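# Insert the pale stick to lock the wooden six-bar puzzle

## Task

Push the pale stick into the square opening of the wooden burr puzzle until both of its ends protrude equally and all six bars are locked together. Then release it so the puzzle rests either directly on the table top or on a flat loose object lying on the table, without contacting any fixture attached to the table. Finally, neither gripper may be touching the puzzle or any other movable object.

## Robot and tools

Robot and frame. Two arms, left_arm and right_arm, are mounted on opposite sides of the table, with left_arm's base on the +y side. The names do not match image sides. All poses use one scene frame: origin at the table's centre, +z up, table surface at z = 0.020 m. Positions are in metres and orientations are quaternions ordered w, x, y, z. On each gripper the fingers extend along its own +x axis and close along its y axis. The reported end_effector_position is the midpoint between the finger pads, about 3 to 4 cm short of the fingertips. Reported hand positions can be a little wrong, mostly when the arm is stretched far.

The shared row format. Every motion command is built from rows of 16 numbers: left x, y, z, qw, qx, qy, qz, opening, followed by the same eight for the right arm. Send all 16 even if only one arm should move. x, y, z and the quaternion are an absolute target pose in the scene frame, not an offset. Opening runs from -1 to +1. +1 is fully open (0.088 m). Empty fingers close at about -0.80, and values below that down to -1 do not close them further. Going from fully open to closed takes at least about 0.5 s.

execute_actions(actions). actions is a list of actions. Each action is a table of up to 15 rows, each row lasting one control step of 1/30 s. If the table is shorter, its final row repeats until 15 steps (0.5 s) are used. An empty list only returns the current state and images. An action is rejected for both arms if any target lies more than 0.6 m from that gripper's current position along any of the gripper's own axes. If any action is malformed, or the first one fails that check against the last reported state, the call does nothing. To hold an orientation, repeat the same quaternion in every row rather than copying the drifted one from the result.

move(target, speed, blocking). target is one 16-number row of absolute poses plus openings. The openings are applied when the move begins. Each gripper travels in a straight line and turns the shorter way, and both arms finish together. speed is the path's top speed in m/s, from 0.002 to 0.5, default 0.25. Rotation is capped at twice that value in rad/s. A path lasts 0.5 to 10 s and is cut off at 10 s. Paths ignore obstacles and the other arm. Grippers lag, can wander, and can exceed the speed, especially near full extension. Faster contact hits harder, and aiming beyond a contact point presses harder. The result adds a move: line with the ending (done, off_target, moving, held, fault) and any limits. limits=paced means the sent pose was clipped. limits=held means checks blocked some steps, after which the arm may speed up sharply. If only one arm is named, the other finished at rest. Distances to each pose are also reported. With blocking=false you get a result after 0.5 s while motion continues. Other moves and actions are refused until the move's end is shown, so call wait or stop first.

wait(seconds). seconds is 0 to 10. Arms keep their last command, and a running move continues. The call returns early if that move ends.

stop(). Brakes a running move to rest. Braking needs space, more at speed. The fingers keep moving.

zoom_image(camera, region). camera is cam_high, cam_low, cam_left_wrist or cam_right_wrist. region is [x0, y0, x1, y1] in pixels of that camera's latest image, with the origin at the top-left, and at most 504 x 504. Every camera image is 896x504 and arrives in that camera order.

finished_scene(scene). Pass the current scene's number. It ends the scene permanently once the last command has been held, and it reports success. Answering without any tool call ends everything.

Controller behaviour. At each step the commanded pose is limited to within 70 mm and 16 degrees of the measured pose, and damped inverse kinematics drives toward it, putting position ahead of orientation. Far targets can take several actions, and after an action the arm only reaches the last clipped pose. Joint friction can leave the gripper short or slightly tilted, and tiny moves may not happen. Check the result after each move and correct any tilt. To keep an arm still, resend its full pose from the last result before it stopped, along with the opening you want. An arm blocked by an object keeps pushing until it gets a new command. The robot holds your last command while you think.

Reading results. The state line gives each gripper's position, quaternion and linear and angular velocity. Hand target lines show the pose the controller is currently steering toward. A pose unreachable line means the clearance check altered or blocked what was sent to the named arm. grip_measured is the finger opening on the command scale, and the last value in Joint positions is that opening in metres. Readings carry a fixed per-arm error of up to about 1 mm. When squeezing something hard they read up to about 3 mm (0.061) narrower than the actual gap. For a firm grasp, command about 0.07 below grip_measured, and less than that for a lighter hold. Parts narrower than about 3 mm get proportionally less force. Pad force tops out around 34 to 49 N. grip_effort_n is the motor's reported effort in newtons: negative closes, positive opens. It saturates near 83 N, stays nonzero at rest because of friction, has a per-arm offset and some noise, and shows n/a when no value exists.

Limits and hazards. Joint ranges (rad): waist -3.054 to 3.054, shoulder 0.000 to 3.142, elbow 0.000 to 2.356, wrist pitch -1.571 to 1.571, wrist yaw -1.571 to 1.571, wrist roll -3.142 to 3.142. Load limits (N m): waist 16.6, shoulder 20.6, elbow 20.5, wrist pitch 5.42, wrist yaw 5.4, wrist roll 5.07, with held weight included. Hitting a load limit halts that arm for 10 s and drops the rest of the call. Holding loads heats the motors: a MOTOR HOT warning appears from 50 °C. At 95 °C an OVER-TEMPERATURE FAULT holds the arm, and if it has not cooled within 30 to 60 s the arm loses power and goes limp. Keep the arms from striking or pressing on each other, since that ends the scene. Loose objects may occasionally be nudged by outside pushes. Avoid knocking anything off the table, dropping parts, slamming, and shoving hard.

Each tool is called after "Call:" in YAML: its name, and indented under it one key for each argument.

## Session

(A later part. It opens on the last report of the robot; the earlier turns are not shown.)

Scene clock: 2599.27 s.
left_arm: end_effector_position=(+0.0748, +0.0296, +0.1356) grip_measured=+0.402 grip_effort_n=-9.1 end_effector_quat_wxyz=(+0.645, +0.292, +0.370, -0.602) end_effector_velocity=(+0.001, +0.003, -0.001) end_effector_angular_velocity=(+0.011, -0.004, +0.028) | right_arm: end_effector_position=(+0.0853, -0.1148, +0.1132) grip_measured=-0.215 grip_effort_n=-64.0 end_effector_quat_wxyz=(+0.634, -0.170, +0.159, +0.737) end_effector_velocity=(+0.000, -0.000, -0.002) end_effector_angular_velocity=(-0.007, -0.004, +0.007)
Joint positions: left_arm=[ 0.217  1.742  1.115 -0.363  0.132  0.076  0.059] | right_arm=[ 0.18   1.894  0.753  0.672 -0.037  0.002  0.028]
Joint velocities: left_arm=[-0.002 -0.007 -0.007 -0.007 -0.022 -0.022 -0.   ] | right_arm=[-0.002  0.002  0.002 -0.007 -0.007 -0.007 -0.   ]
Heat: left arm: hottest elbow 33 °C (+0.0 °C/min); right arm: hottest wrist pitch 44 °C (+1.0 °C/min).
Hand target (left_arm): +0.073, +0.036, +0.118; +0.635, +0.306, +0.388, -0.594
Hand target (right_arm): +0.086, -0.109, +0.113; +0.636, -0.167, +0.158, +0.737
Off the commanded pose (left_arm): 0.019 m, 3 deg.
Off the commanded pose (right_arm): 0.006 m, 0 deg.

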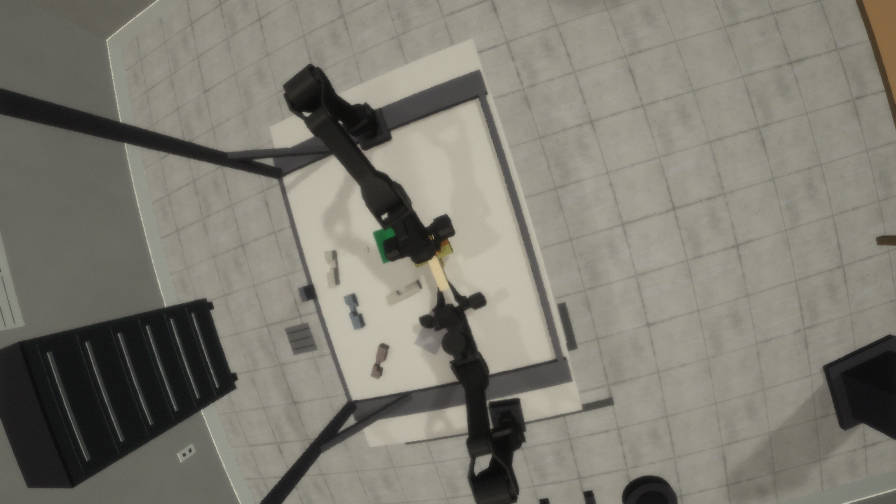

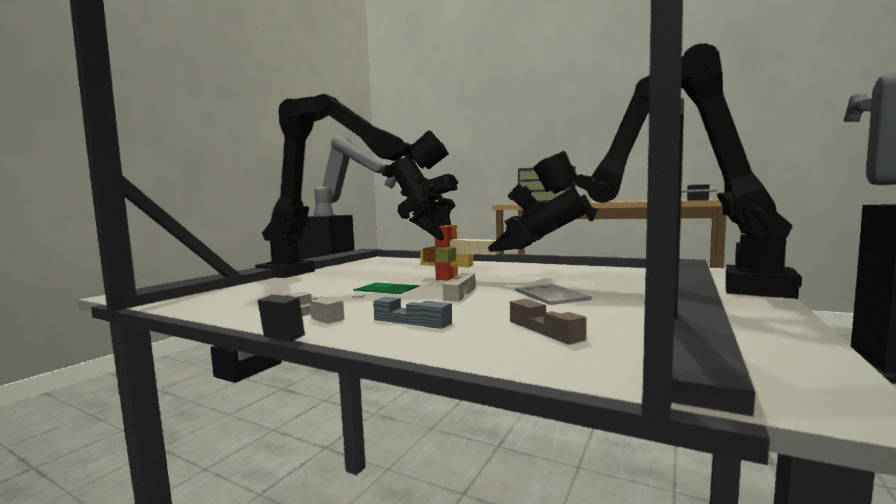

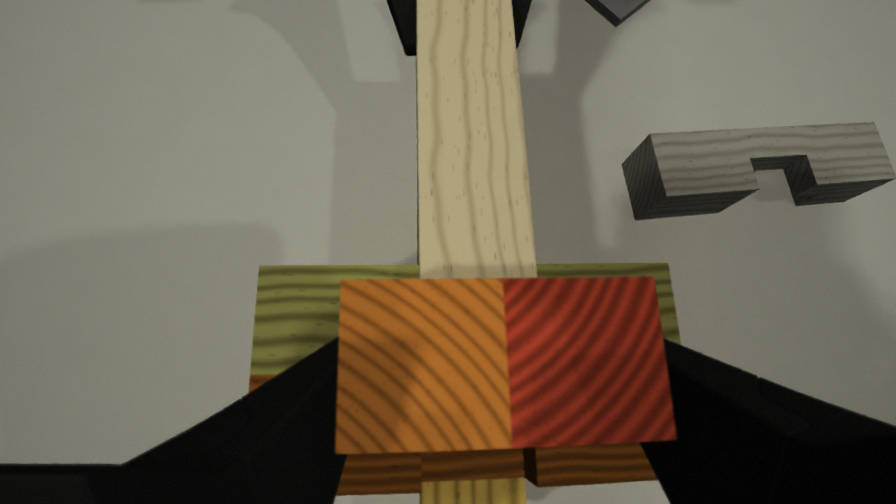

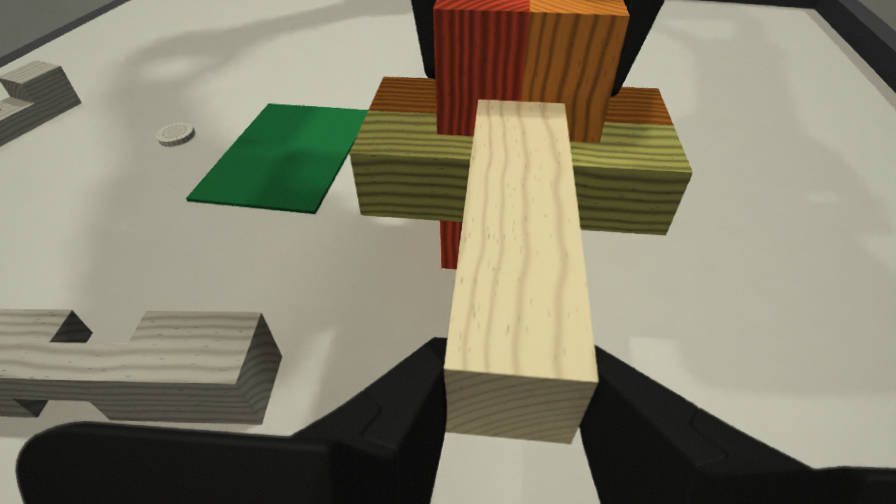

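Call:
execute_actions:
  actions:
    - [[0.0735,0.0349,0.1177,0.6347,0.3058,0.3877,-0.5943,0.40,0.08629,-0.11323,0.1109,0.63525,-0.17012,0.16034,0.73635,-0.225]]
    - [[0.0735,0.0349,0.1177,0.6347,0.3058,0.3877,-0.5943,0.40,0.08676,-0.11733,0.10841,0.63467,-0.17279,0.16281,0.73566,-0.225]]
    - [[0.0735,0.0349,0.1177,0.6347,0.3058,0.3877,-0.5943,0.40,0.08451,-0.11758,0.10841,0.63283,-0.1732,0.16238,0.73725,-0.225]]
    - [[0.0735,0.0349,0.1177,0.6347,0.3058,0.3877,-0.5943,0.40,0.08536,-0.11748,0.10841,0.63481,-0.17313,0.1625,0.73555,-0.225]]
    - [[0.0735,0.0349,0.1177,0.6347,0.3058,0.3877,-0.5943,0.40,0.08621,-0.11738,0.10841,0.63678,-0.17306,0.16262,0.73385,-0.225]]

Scene clock: 2650.63 s.
left_arm: end_effector_position=(+0.0748, +0.0296, +0.1356) grip_measured=+0.402 grip_effort_n=-9.1 end_effector_quat_wxyz=(+0.645, +0.292, +0.370, -0.602) end_effector_velocity=(-0.000, +0.002, -0.001) end_effector_angular_velocity=(+0.009, -0.008, -0.004) | right_arm: end_effector_position=(+0.0851, -0.1153, +0.1128) grip_measured=-0.215 grip_effort_n=-64.0 end_effector_quat_wxyz=(+0.635, -0.170, +0.159, +0.737) end_effector_velocity=(-0.002, -0.001, +0.001) end_effector_angular_velocity=(-0.001, -0.010, +0.027)
Joint positions: left_arm=[ 0.217  1.742  1.115 -0.363  0.132  0.076  0.059] | right_arm=[ 0.182  1.894  0.751  0.673 -0.034  0.003  0.028]
Joint velocities: left_arm=[-0.002 -0.002 -0.002 -0.007 -0.007  0.007 -0.   ] | right_arm=[-0.002 -0.007 -0.002 -0.007 -0.022 -0.022 -0.   ]
Heat: left arm: hottest elbow 33 °C (+0.0 °C/min); right arm: hottest wrist pitch 43 °C (-1.0 °C/min).
Hand target (left_arm): +0.073, +0.036, +0.118; +0.635, +0.306, +0.388, -0.594
Hand target (right_arm): +0.086, -0.117, +0.108; +0.637, -0.173, +0.163, +0.734
Off the commanded pose (left_arm): 0.019 m, 3 deg.
Off the commanded pose (right_arm): 0.005 m, 1 deg.

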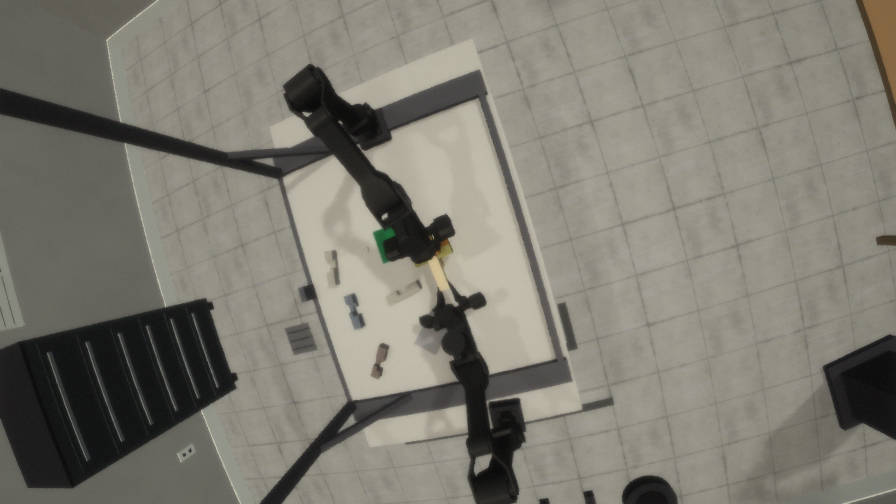

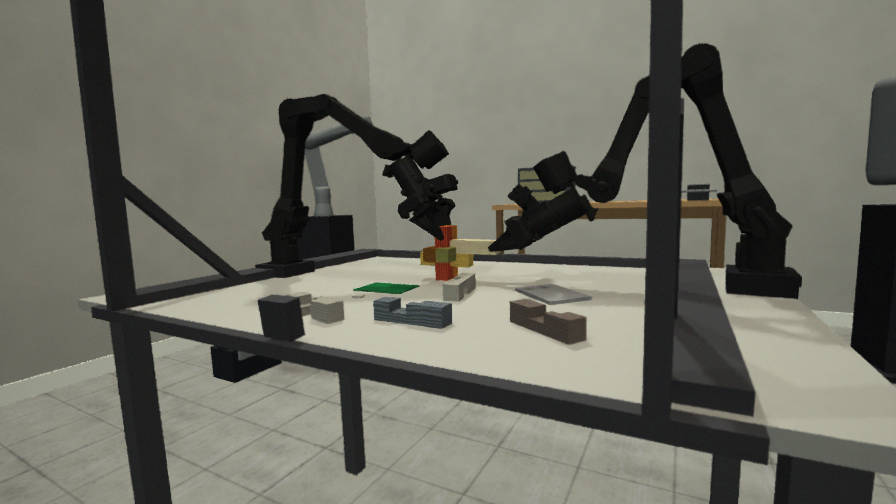

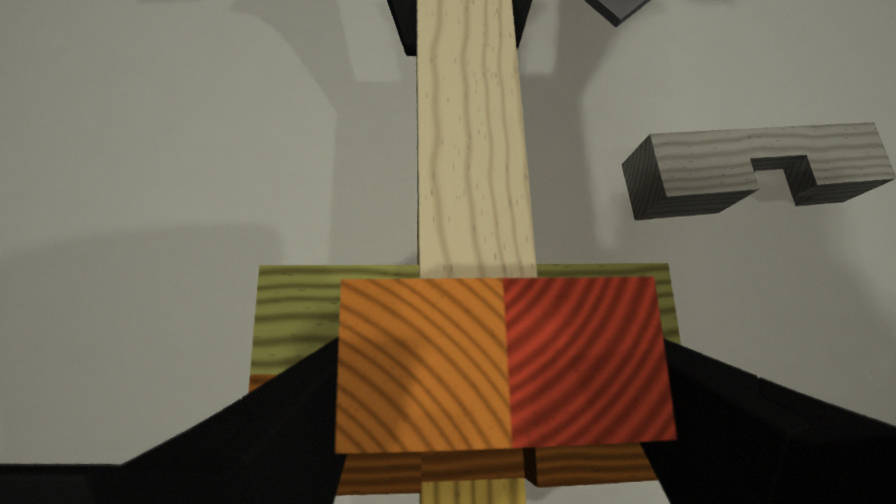

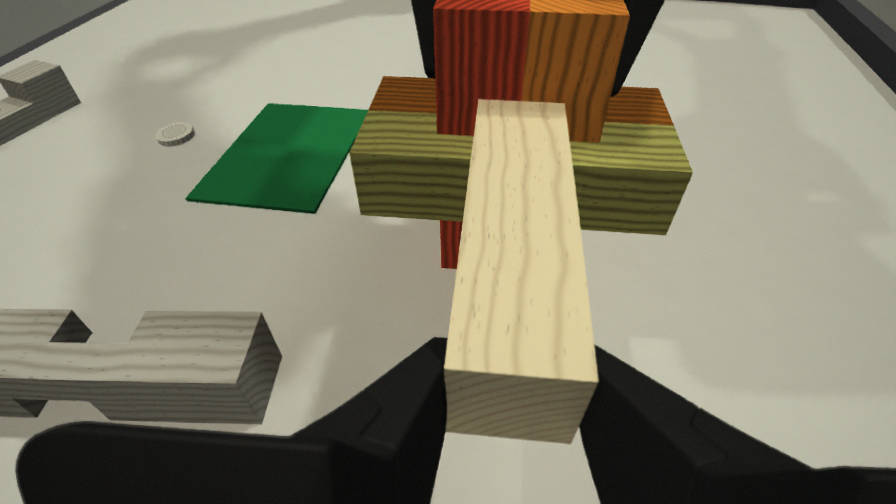

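Call:
execute_actions:
  actions:
    - [[0.0735,0.0349,0.1177,0.6347,0.3058,0.3877,-0.5943,0.40,0.08605,-0.1174,0.10841,0.63737,-0.17283,0.16291,0.73332,-0.225]]
    - [[0.0735,0.0349,0.1177,0.6347,0.3058,0.3877,-0.5943,0.40,0.08589,-0.11742,0.10841,0.63796,-0.1726,0.1632,0.73279,-0.225]]
    - [[0.0735,0.0349,0.1177,0.6347,0.3058,0.3877,-0.5943,0.40,0.08573,-0.11744,0.10841,0.63855,-0.17237,0.16349,0.73226,-0.225]]

Scene clock: 2657.60 s.
left_arm: end_effector_position=(+0.0748, +0.0296, +0.1356) grip_measured=+0.402 grip_effort_n=-9.1 end_effector_quat_wxyz=(+0.645, +0.292, +0.370, -0.602) end_effector_velocity=(+0.002, +0.002, -0.003) end_effector_angular_velocity=(+0.013, +0.001, +0.013) | right_arm: end_effector_position=(+0.0847, -0.1153, +0.1128) grip_measured=-0.215 grip_effort_n=-64.0 end_effector_quat_wxyz=(+0.636, -0.170, +0.159, +0.735) end_effector_velocity=(+0.005, -0.002, -0.004) end_effector_angular_velocity=(-0.018, -0.032, -0.012)
Joint positions: left_arm=[ 0.217  1.742  1.115 -0.363  0.132  0.076  0.059] | right_arm=[ 0.185  1.894  0.751  0.673 -0.027  0.006  0.028]
Joint velocities: left_arm=[ 0.002  0.002 -0.002 -0.007 -0.007 -0.007 -0.   ] | right_arm=[-0.002 -0.002 -0.002 -0.022  0.022 -0.022 -0.   ]
Heat: left arm: hottest elbow 33 °C (+0.0 °C/min); right arm: hottest wrist pitch 44 °C (+0.0 °C/min).
Hand target (left_arm): +0.073, +0.036, +0.118; +0.635, +0.306, +0.388, -0.594
Hand target (right_arm): +0.086, -0.117, +0.108; +0.639, -0.172, +0.163, +0.732
Off the commanded pose (left_arm): 0.019 m, 3 deg.
Off the commanded pose (right_arm): 0.005 m, 1 deg.

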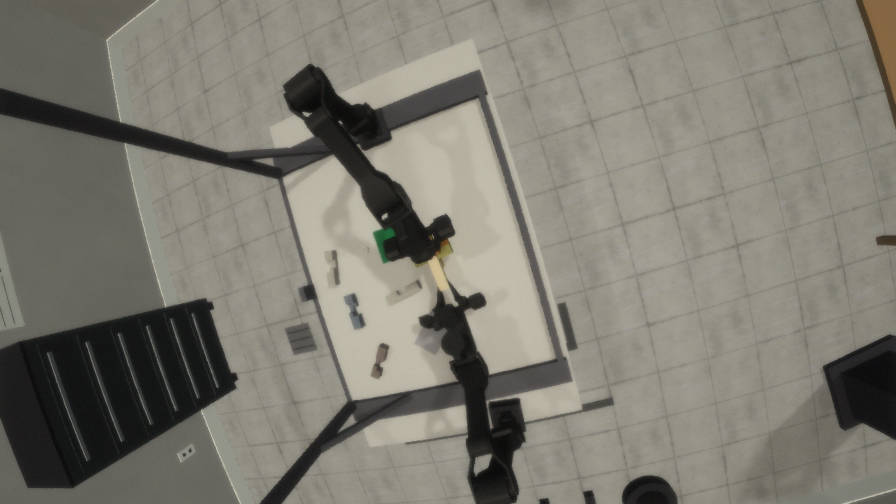

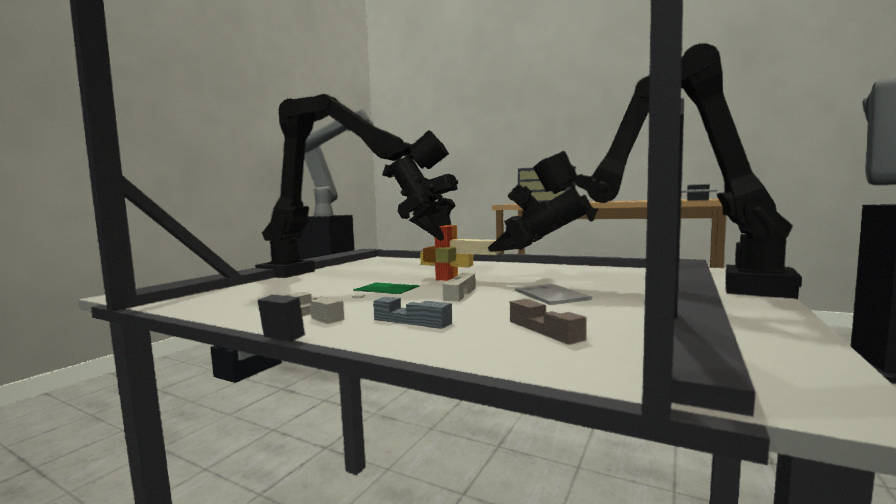

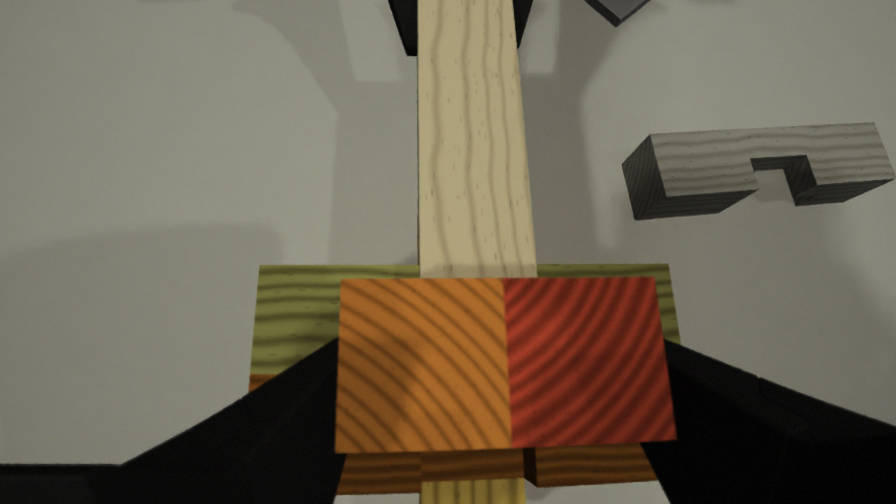

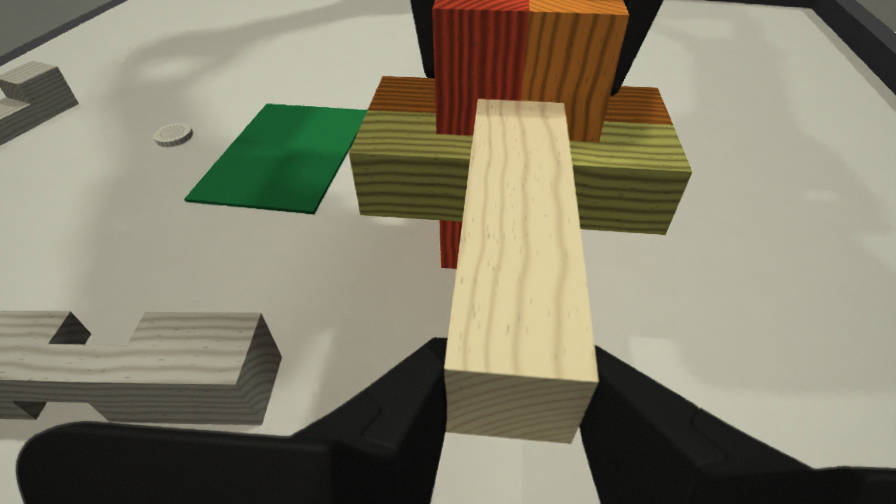

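Call:
execute_actions:
  actions:
    - [[0.0735,0.0349,0.1177,0.6347,0.3058,0.3877,-0.5943,0.40,0.08539,-0.1146,0.11055,0.63899,-0.1703,0.16162,0.73279,-0.225]]
    - [[0.0735,0.0349,0.1177,0.6347,0.3058,0.3877,-0.5943,0.40,0.08505,-0.11175,0.11269,0.63942,-0.16823,0.15974,0.73331,-0.225]]
    - [[0.0735,0.0349,0.1177,0.6347,0.3058,0.3877,-0.5943,0.40,0.085,-0.11135,0.11266,0.63944,-0.16815,0.15967,0.73333,-0.225]]
    - [[0.0735,0.0349,0.1177,0.6347,0.3058,0.3877,-0.5943,0.40,0.08496,-0.11095,0.11263,0.63945,-0.16808,0.1596,0.73335,-0.225]]
    - [[0.0735,0.0349,0.1177,0.6347,0.3058,0.3877,-0.5943,0.40,0.08491,-0.11055,0.1126,0.63947,-0.168,0.15953,0.73337,-0.225]]
    - [[0.0735,0.0349,0.1177,0.6347,0.3058,0.3877,-0.5943,0.40,0.08486,-0.11015,0.11257,0.63948,-0.16792,0.15946,0.73339,-0.225]]
    - [[0.0735,0.0349,0.1177,0.6347,0.3058,0.3877,-0.5943,0.40,0.08482,-0.10975,0.11254,0.6395,-0.16785,0.15939,0.73341,-0.225]]
    - [[0.0735,0.0349,0.1177,0.6347,0.3058,0.3877,-0.5943,0.40,0.08477,-0.10935,0.11251,0.63952,-0.16777,0.15932,0.73343,-0.225]]

Scene clock: 2671.10 s.
left_arm: end_effector_position=(+0.0748, +0.0296, +0.1356) grip_measured=+0.402 grip_effort_n=-9.5 end_effector_quat_wxyz=(+0.645, +0.292, +0.370, -0.602) end_effector_velocity=(-0.005, +0.001, -0.001) end_effector_angular_velocity=(+0.006, +0.020, +0.007) | right_arm: end_effector_position=(+0.0847, -0.1149, +0.1128) grip_measured=-0.215 grip_effort_n=-64.0 end_effector_quat_wxyz=(+0.636, -0.170, +0.159, +0.735) end_effector_velocity=(-0.002, -0.002, -0.001) end_effector_angular_velocity=(-0.007, -0.004, +0.012)
Joint positions: left_arm=[ 0.217  1.742  1.115 -0.363  0.132  0.076  0.059] | right_arm=[ 0.185  1.895  0.753  0.672 -0.027  0.007  0.028]
Joint velocities: left_arm=[-0.007 -0.002 -0.002 -0.007  0.007 -0.022 -0.   ] | right_arm=[ 0.002 -0.002 -0.002 -0.007 -0.007 -0.007 -0.   ]
Heat: left arm: hottest elbow 33 °C (+0.0 °C/min); right arm: hottest wrist pitch 44 °C (+0.0 °C/min).
Hand target (left_arm): +0.073, +0.036, +0.118; +0.635, +0.306, +0.388, -0.594
Hand target (right_arm): +0.085, -0.110, +0.112; +0.639, -0.168, +0.159, +0.733
Off the commanded pose (left_arm): 0.019 m, 3 deg.
Off the commanded pose (right_arm): 0.006 m, 0 deg.

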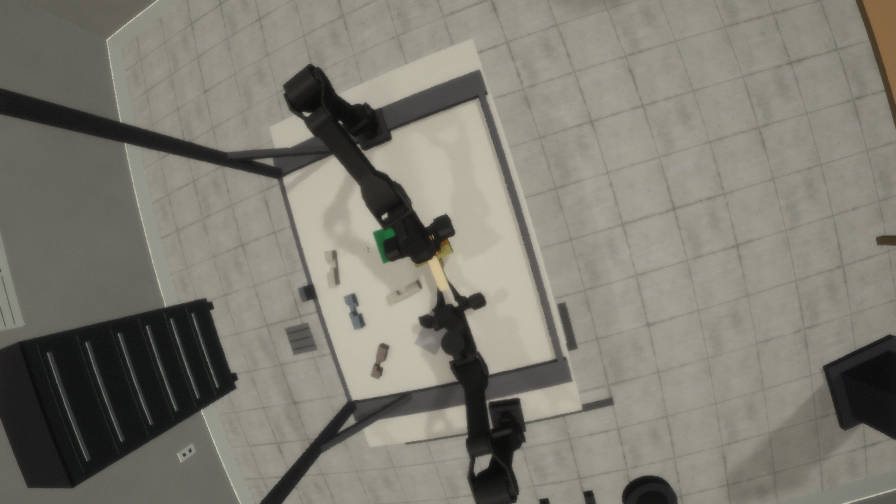

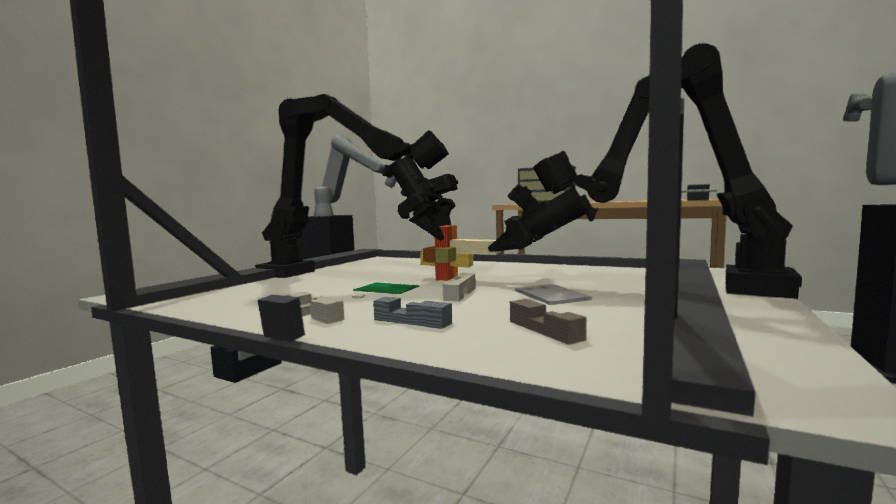

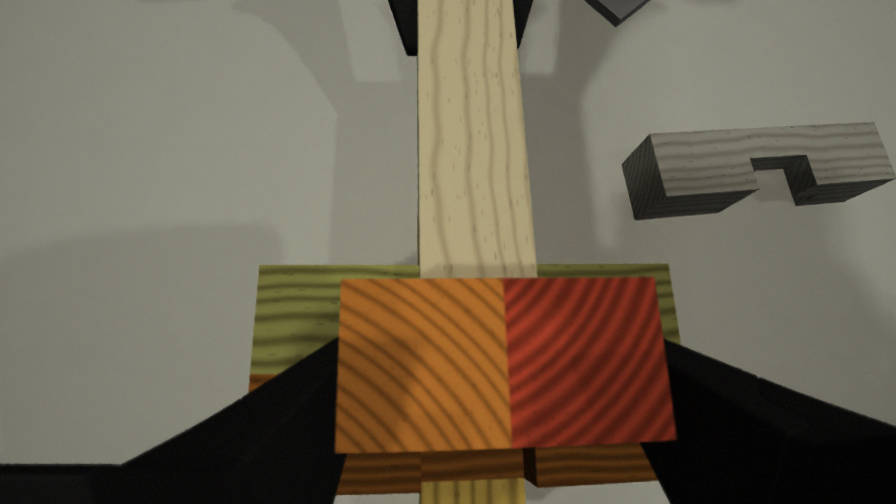

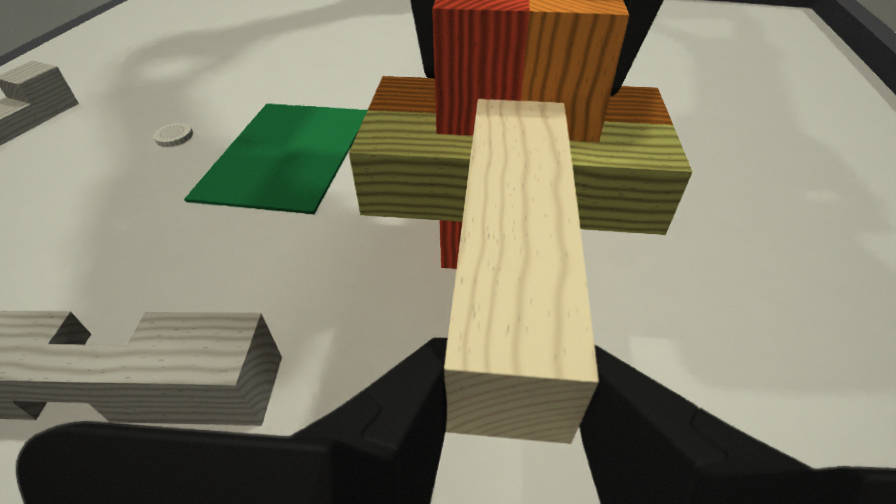

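Call:
zoom_image:
  camera: "cam_right_wrist"
  region: [465, 88, 585, 148]

Region (465, 88, 585, 148) of cam_right_wrist's 896x504 image, scaled by 4.200, with more detail than that image has.

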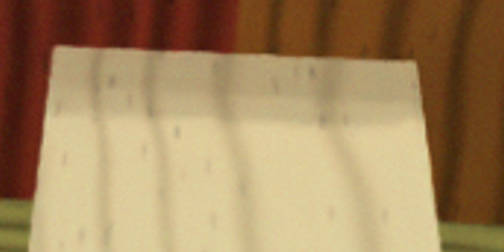

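Call:
execute_actions:
  actions:
    - [[0.0735,0.0349,0.1177,0.6347,0.3058,0.3877,-0.5943,0.40,0.08478,-0.11213,0.11129,0.63852,-0.1691,0.16037,0.73375,-0.225]]
    - [[0.0735,0.0349,0.1177,0.6347,0.3058,0.3877,-0.5943,0.40,0.0848,-0.1149,0.11006,0.63753,-0.17042,0.16142,0.73407,-0.225]]
    - [[0.0735,0.0349,0.1177,0.6347,0.3058,0.3877,-0.5943,0.40,0.08481,-0.11768,0.10884,0.63653,-0.17175,0.16247,0.73439,-0.225]]
    - [[0.0735,0.0349,0.1177,0.6347,0.3058,0.3877,-0.5943,0.40,0.08479,-0.1175,0.10914,0.63664,-0.17121,0.16198,0.73453,-0.225]]
    - [[0.0735,0.0349,0.1177,0.6347,0.3058,0.3877,-0.5943,0.40,0.08477,-0.11732,0.10944,0.63675,-0.17067,0.16149,0.73467,-0.225]]

Scene clock: 2702.60 s.
left_arm: end_effector_position=(+0.0748, +0.0296, +0.1356) grip_measured=+0.402 grip_effort_n=-9.1 end_effector_quat_wxyz=(+0.645, +0.292, +0.370, -0.602) end_effector_velocity=(-0.003, +0.004, -0.005) end_effector_angular_velocity=(+0.028, +0.005, +0.003) | right_arm: end_effector_position=(+0.0847, -0.1153, +0.1128) grip_measured=-0.215 grip_effort_n=-64.0 end_effector_quat_wxyz=(+0.637, -0.169, +0.159, +0.736) end_effector_velocity=(+0.000, -0.003, -0.003) end_effector_angular_velocity=(-0.012, -0.005, +0.007)
Joint positions: left_arm=[ 0.217  1.742  1.115 -0.363  0.132  0.076  0.059] | right_arm=[ 0.185  1.895  0.75   0.678 -0.027  0.007  0.028]
Joint velocities: left_arm=[-0.007  0.002 -0.002 -0.022 -0.007 -0.007 -0.   ] | right_arm=[-0.002 -0.002 -0.007 -0.007 -0.007 -0.007 -0.   ]
Heat: left arm: hottest elbow 33 °C (+0.0 °C/min); right arm: hottest wrist pitch 43 °C (+0.0 °C/min).
Hand target (left_arm): +0.073, +0.036, +0.118; +0.635, +0.306, +0.388, -0.594
Hand target (right_arm): +0.085, -0.117, +0.109; +0.637, -0.171, +0.161, +0.735
Off the commanded pose (left_arm): 0.019 m, 3 deg.
Off the commanded pose (right_arm): 0.004 m, 0 deg.

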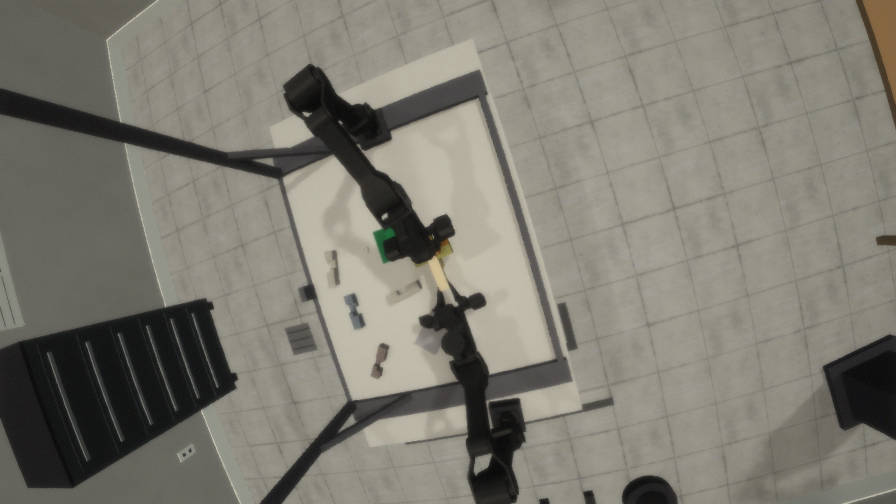

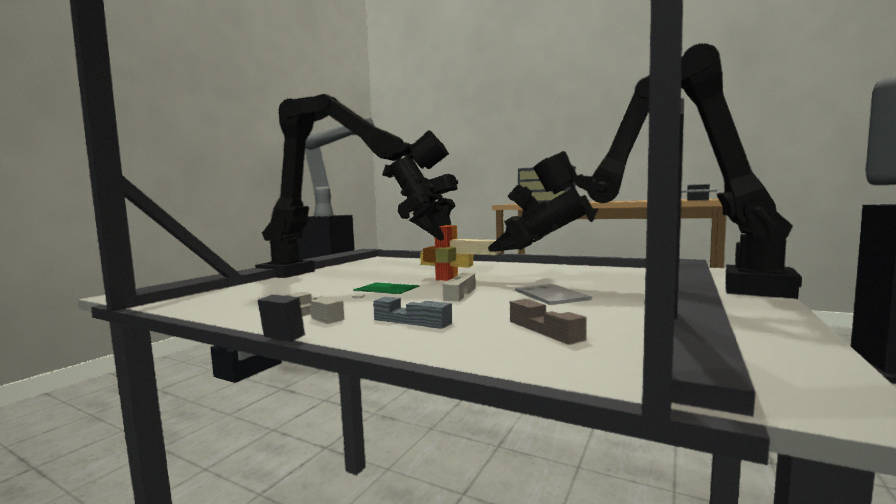

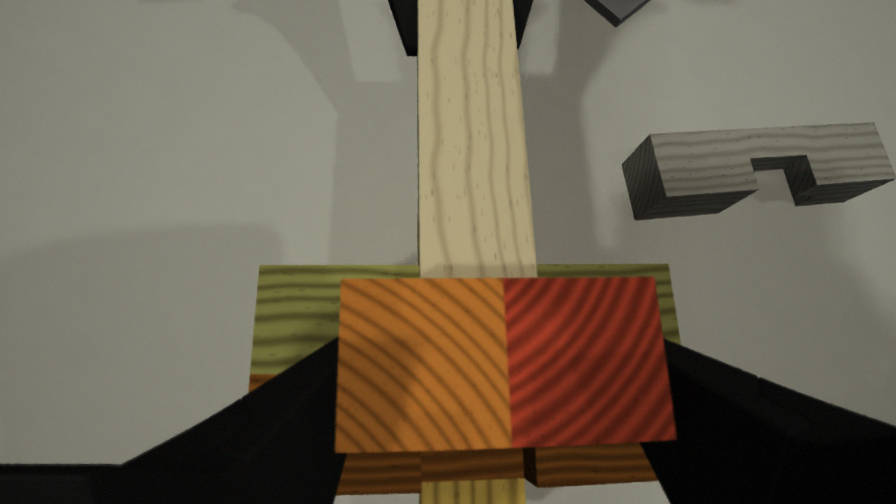

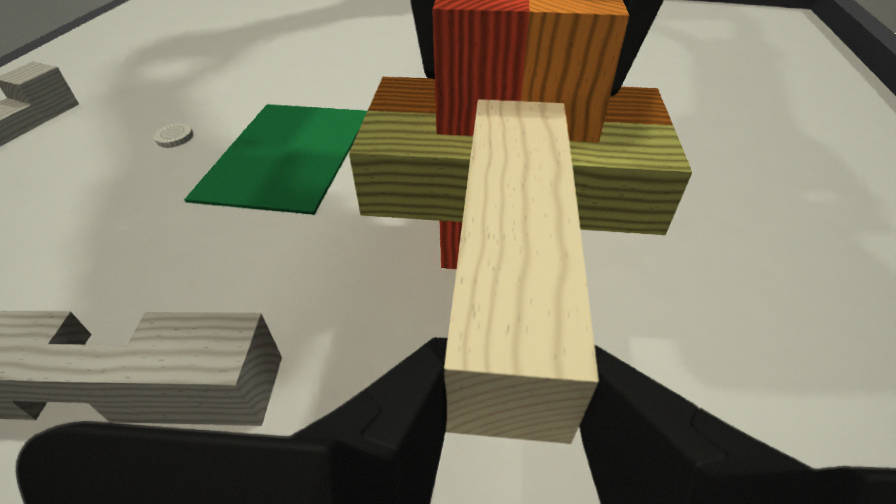

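Call:
execute_actions:
  actions:
    - [[0.0735,0.0349,0.1177,0.6347,0.3058,0.3877,-0.5943,0.40,0.08477,-0.1173,0.10957,0.63683,-0.17031,0.16116,0.73476,-0.225]]
    - [[0.0735,0.0349,0.1177,0.6347,0.3058,0.3877,-0.5943,0.40,0.08477,-0.11728,0.1097,0.6369,-0.16995,0.16084,0.73485,-0.225]]
    - [[0.0735,0.0349,0.1177,0.6347,0.3058,0.3877,-0.5943,0.40,0.08477,-0.11726,0.10983,0.63698,-0.16959,0.16051,0.73494,-0.225]]

Scene clock: 2708.37 s.
left_arm: end_effector_position=(+0.0748, +0.0296, +0.1356) grip_measured=+0.402 grip_effort_n=-9.5 end_effector_quat_wxyz=(+0.645, +0.292, +0.370, -0.602) end_effector_velocity=(-0.000, +0.002, +0.001) end_effector_angular_velocity=(+0.004, -0.001, +0.008) | right_arm: end_effector_position=(+0.0847, -0.1153, +0.1131) grip_measured=-0.215 grip_effort_n=-64.0 end_effector_quat_wxyz=(+0.637, -0.168, +0.158, +0.736) end_effector_velocity=(-0.002, -0.002, -0.001) end_effector_angular_velocity=(-0.009, +0.009, +0.006)
Joint positions: left_arm=[ 0.217  1.742  1.115 -0.363  0.132  0.076  0.059] | right_arm=[ 0.185  1.895  0.749  0.681 -0.027  0.007  0.028]
Joint velocities: left_arm=[-0.002 -0.007 -0.002 -0.007 -0.007 -0.007  0.   ] | right_arm=[ 0.002 -0.002 -0.002 -0.007 -0.007  0.007 -0.   ]
Heat: left arm: hottest elbow 33 °C (+0.0 °C/min); right arm: hottest wrist pitch 44 °C (+1.0 °C/min).
Hand target (left_arm): +0.073, +0.036, +0.118; +0.635, +0.306, +0.388, -0.594
Hand target (right_arm): +0.085, -0.117, +0.110; +0.637, -0.170, +0.161, +0.735
Off the commanded pose (left_arm): 0.019 m, 3 deg.
Off the commanded pose (right_arm): 0.004 m, 0 deg.

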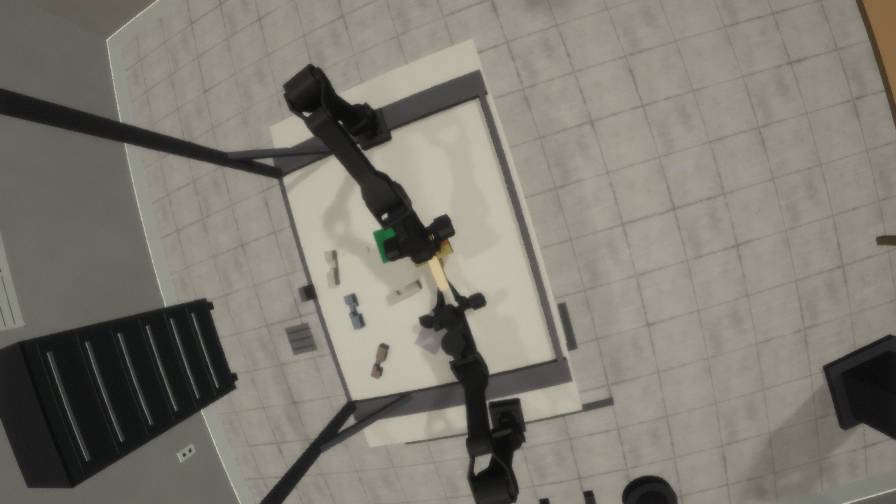

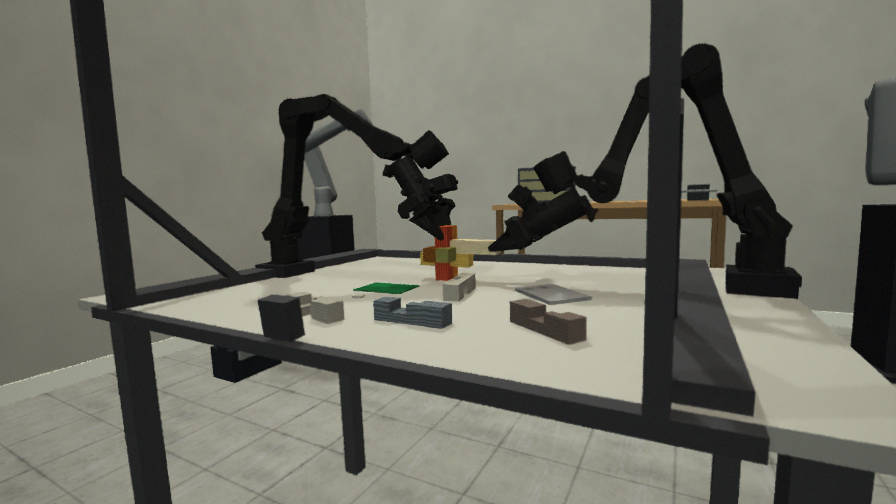

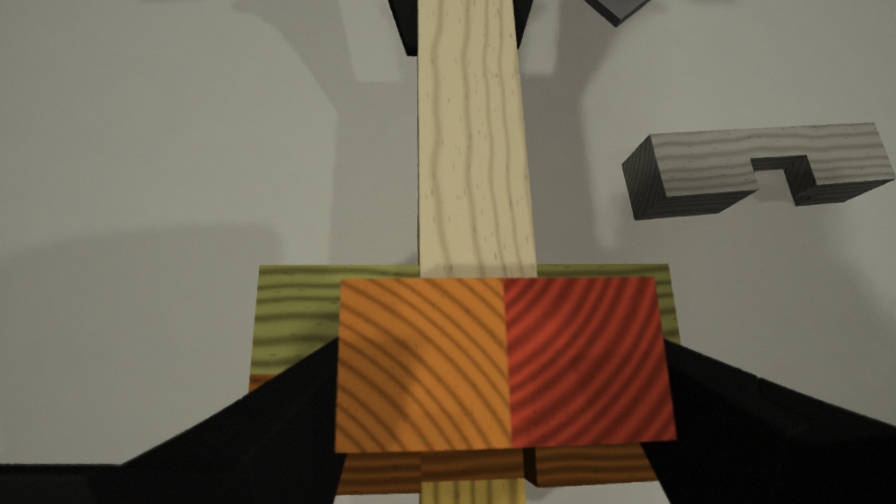

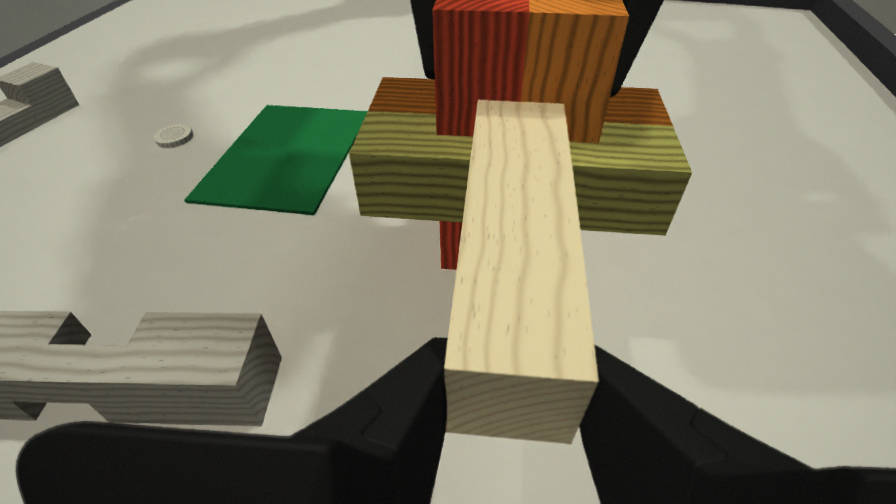

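Call:
zoom_image:
  camera: "cam_low"
  region: [450, 244, 486, 262]

Region (450, 244, 486, 262) of cam_low's 896x504 image, scaled by 14.000, with more detail than that image has.

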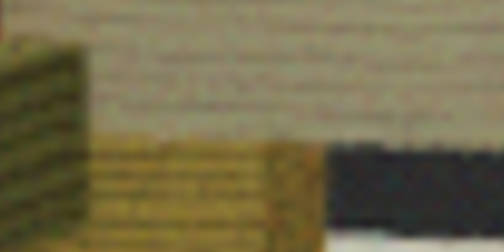

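Call:
execute_actions:
  actions:
    - [[0.0735,0.0349,0.1177,0.6347,0.3058,0.3877,-0.5943,0.40,0.08378,-0.11738,0.10983,0.63617,-0.16977,0.16032,0.73564,-0.225]]
    - [[0.0735,0.0349,0.1177,0.6347,0.3058,0.3877,-0.5943,0.40,0.08341,-0.11423,0.11209,0.63663,-0.16761,0.15837,0.73619,-0.225]]
    - [[0.0735,0.0349,0.1177,0.6347,0.3058,0.3877,-0.5943,0.40,0.08311,-0.1117,0.1139,0.63699,-0.16588,0.1568,0.73662,-0.225]]
    - [[0.0735,0.0349,0.1177,0.6347,0.3058,0.3877,-0.5943,0.40,0.08303,-0.11107,0.11435,0.63708,-0.16545,0.15641,0.73673,-0.225]]

Scene clock: 2739.43 s.
left_arm: end_effector_position=(+0.0748, +0.0296, +0.1356) grip_measured=+0.402 grip_effort_n=-9.5 end_effector_quat_wxyz=(+0.645, +0.292, +0.370, -0.602) end_effector_velocity=(-0.000, +0.002, +0.001) end_effector_angular_velocity=(+0.004, -0.001, +0.008) | right_arm: end_effector_position=(+0.0845, -0.1153, +0.1131) grip_measured=-0.215 grip_effort_n=-64.0 end_effector_quat_wxyz=(+0.637, -0.168, +0.158, +0.736) end_effector_velocity=(-0.002, -0.002, -0.001) end_effector_angular_velocity=(-0.007, -0.004, +0.012)
Joint positions: left_arm=[ 0.217  1.742  1.115 -0.363  0.132  0.076  0.059] | right_arm=[ 0.185  1.895  0.749  0.681 -0.027  0.007  0.028]
Joint velocities: left_arm=[-0.002 -0.007 -0.002 -0.007 -0.007 -0.007  0.   ] | right_arm=[ 0.002 -0.002 -0.002 -0.007 -0.007 -0.007 -0.   ]
Heat: left arm: hottest elbow 33 °C (+0.0 °C/min); right arm: hottest wrist pitch 45 °C (+1.0 °C/min).
Hand target (left_arm): +0.073, +0.036, +0.118; +0.635, +0.306, +0.388, -0.594
Hand target (right_arm): +0.083, -0.111, +0.114; +0.637, -0.165, +0.156, +0.737
Off the commanded pose (left_arm): 0.019 m, 3 deg.
Off the commanded pose (right_arm): 0.005 m, 0 deg.

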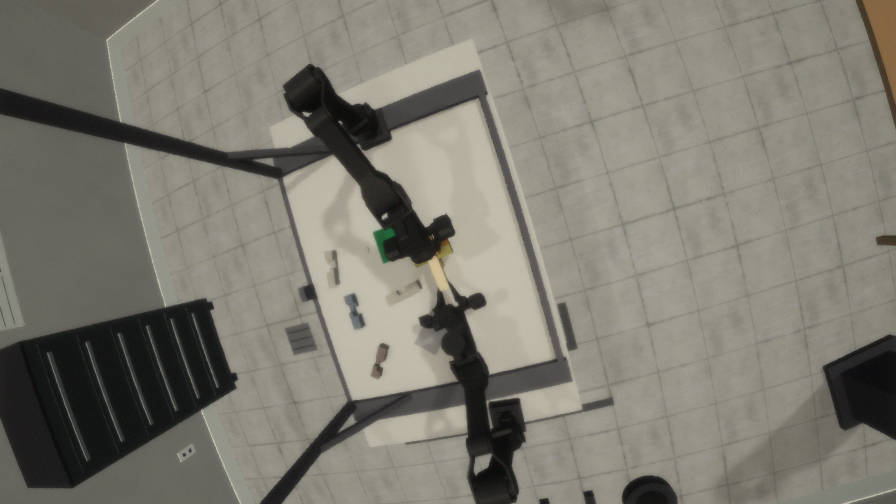

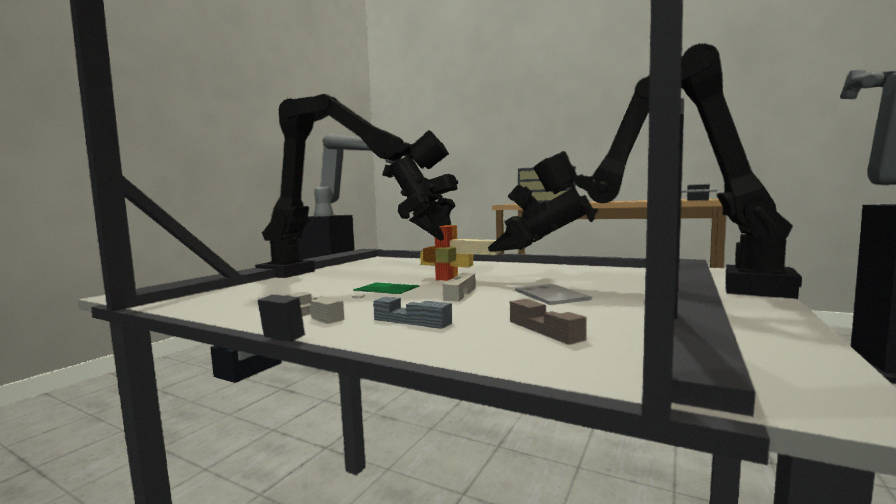

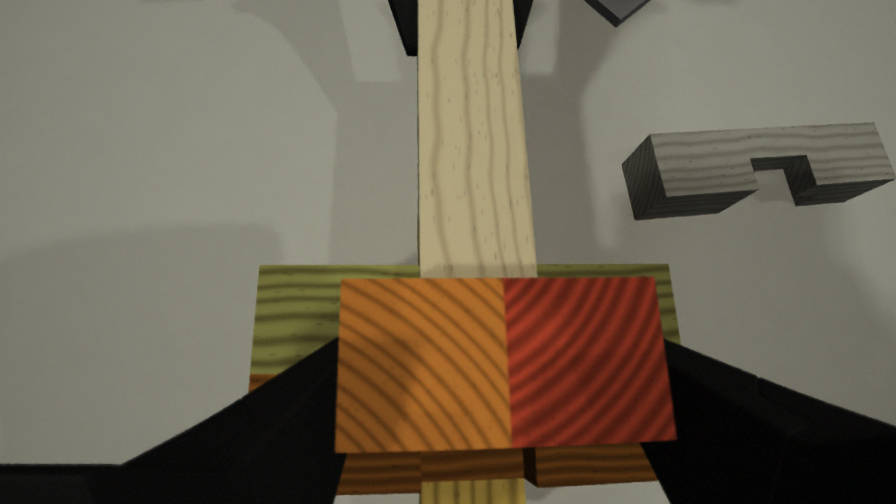

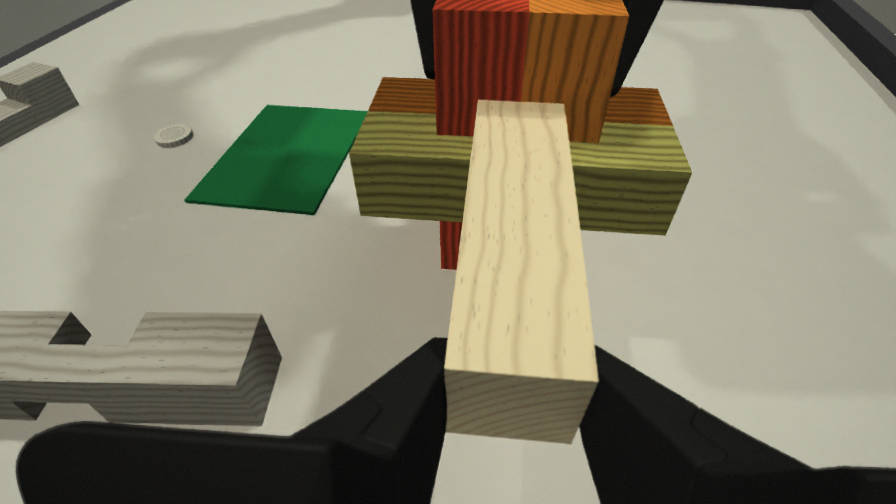

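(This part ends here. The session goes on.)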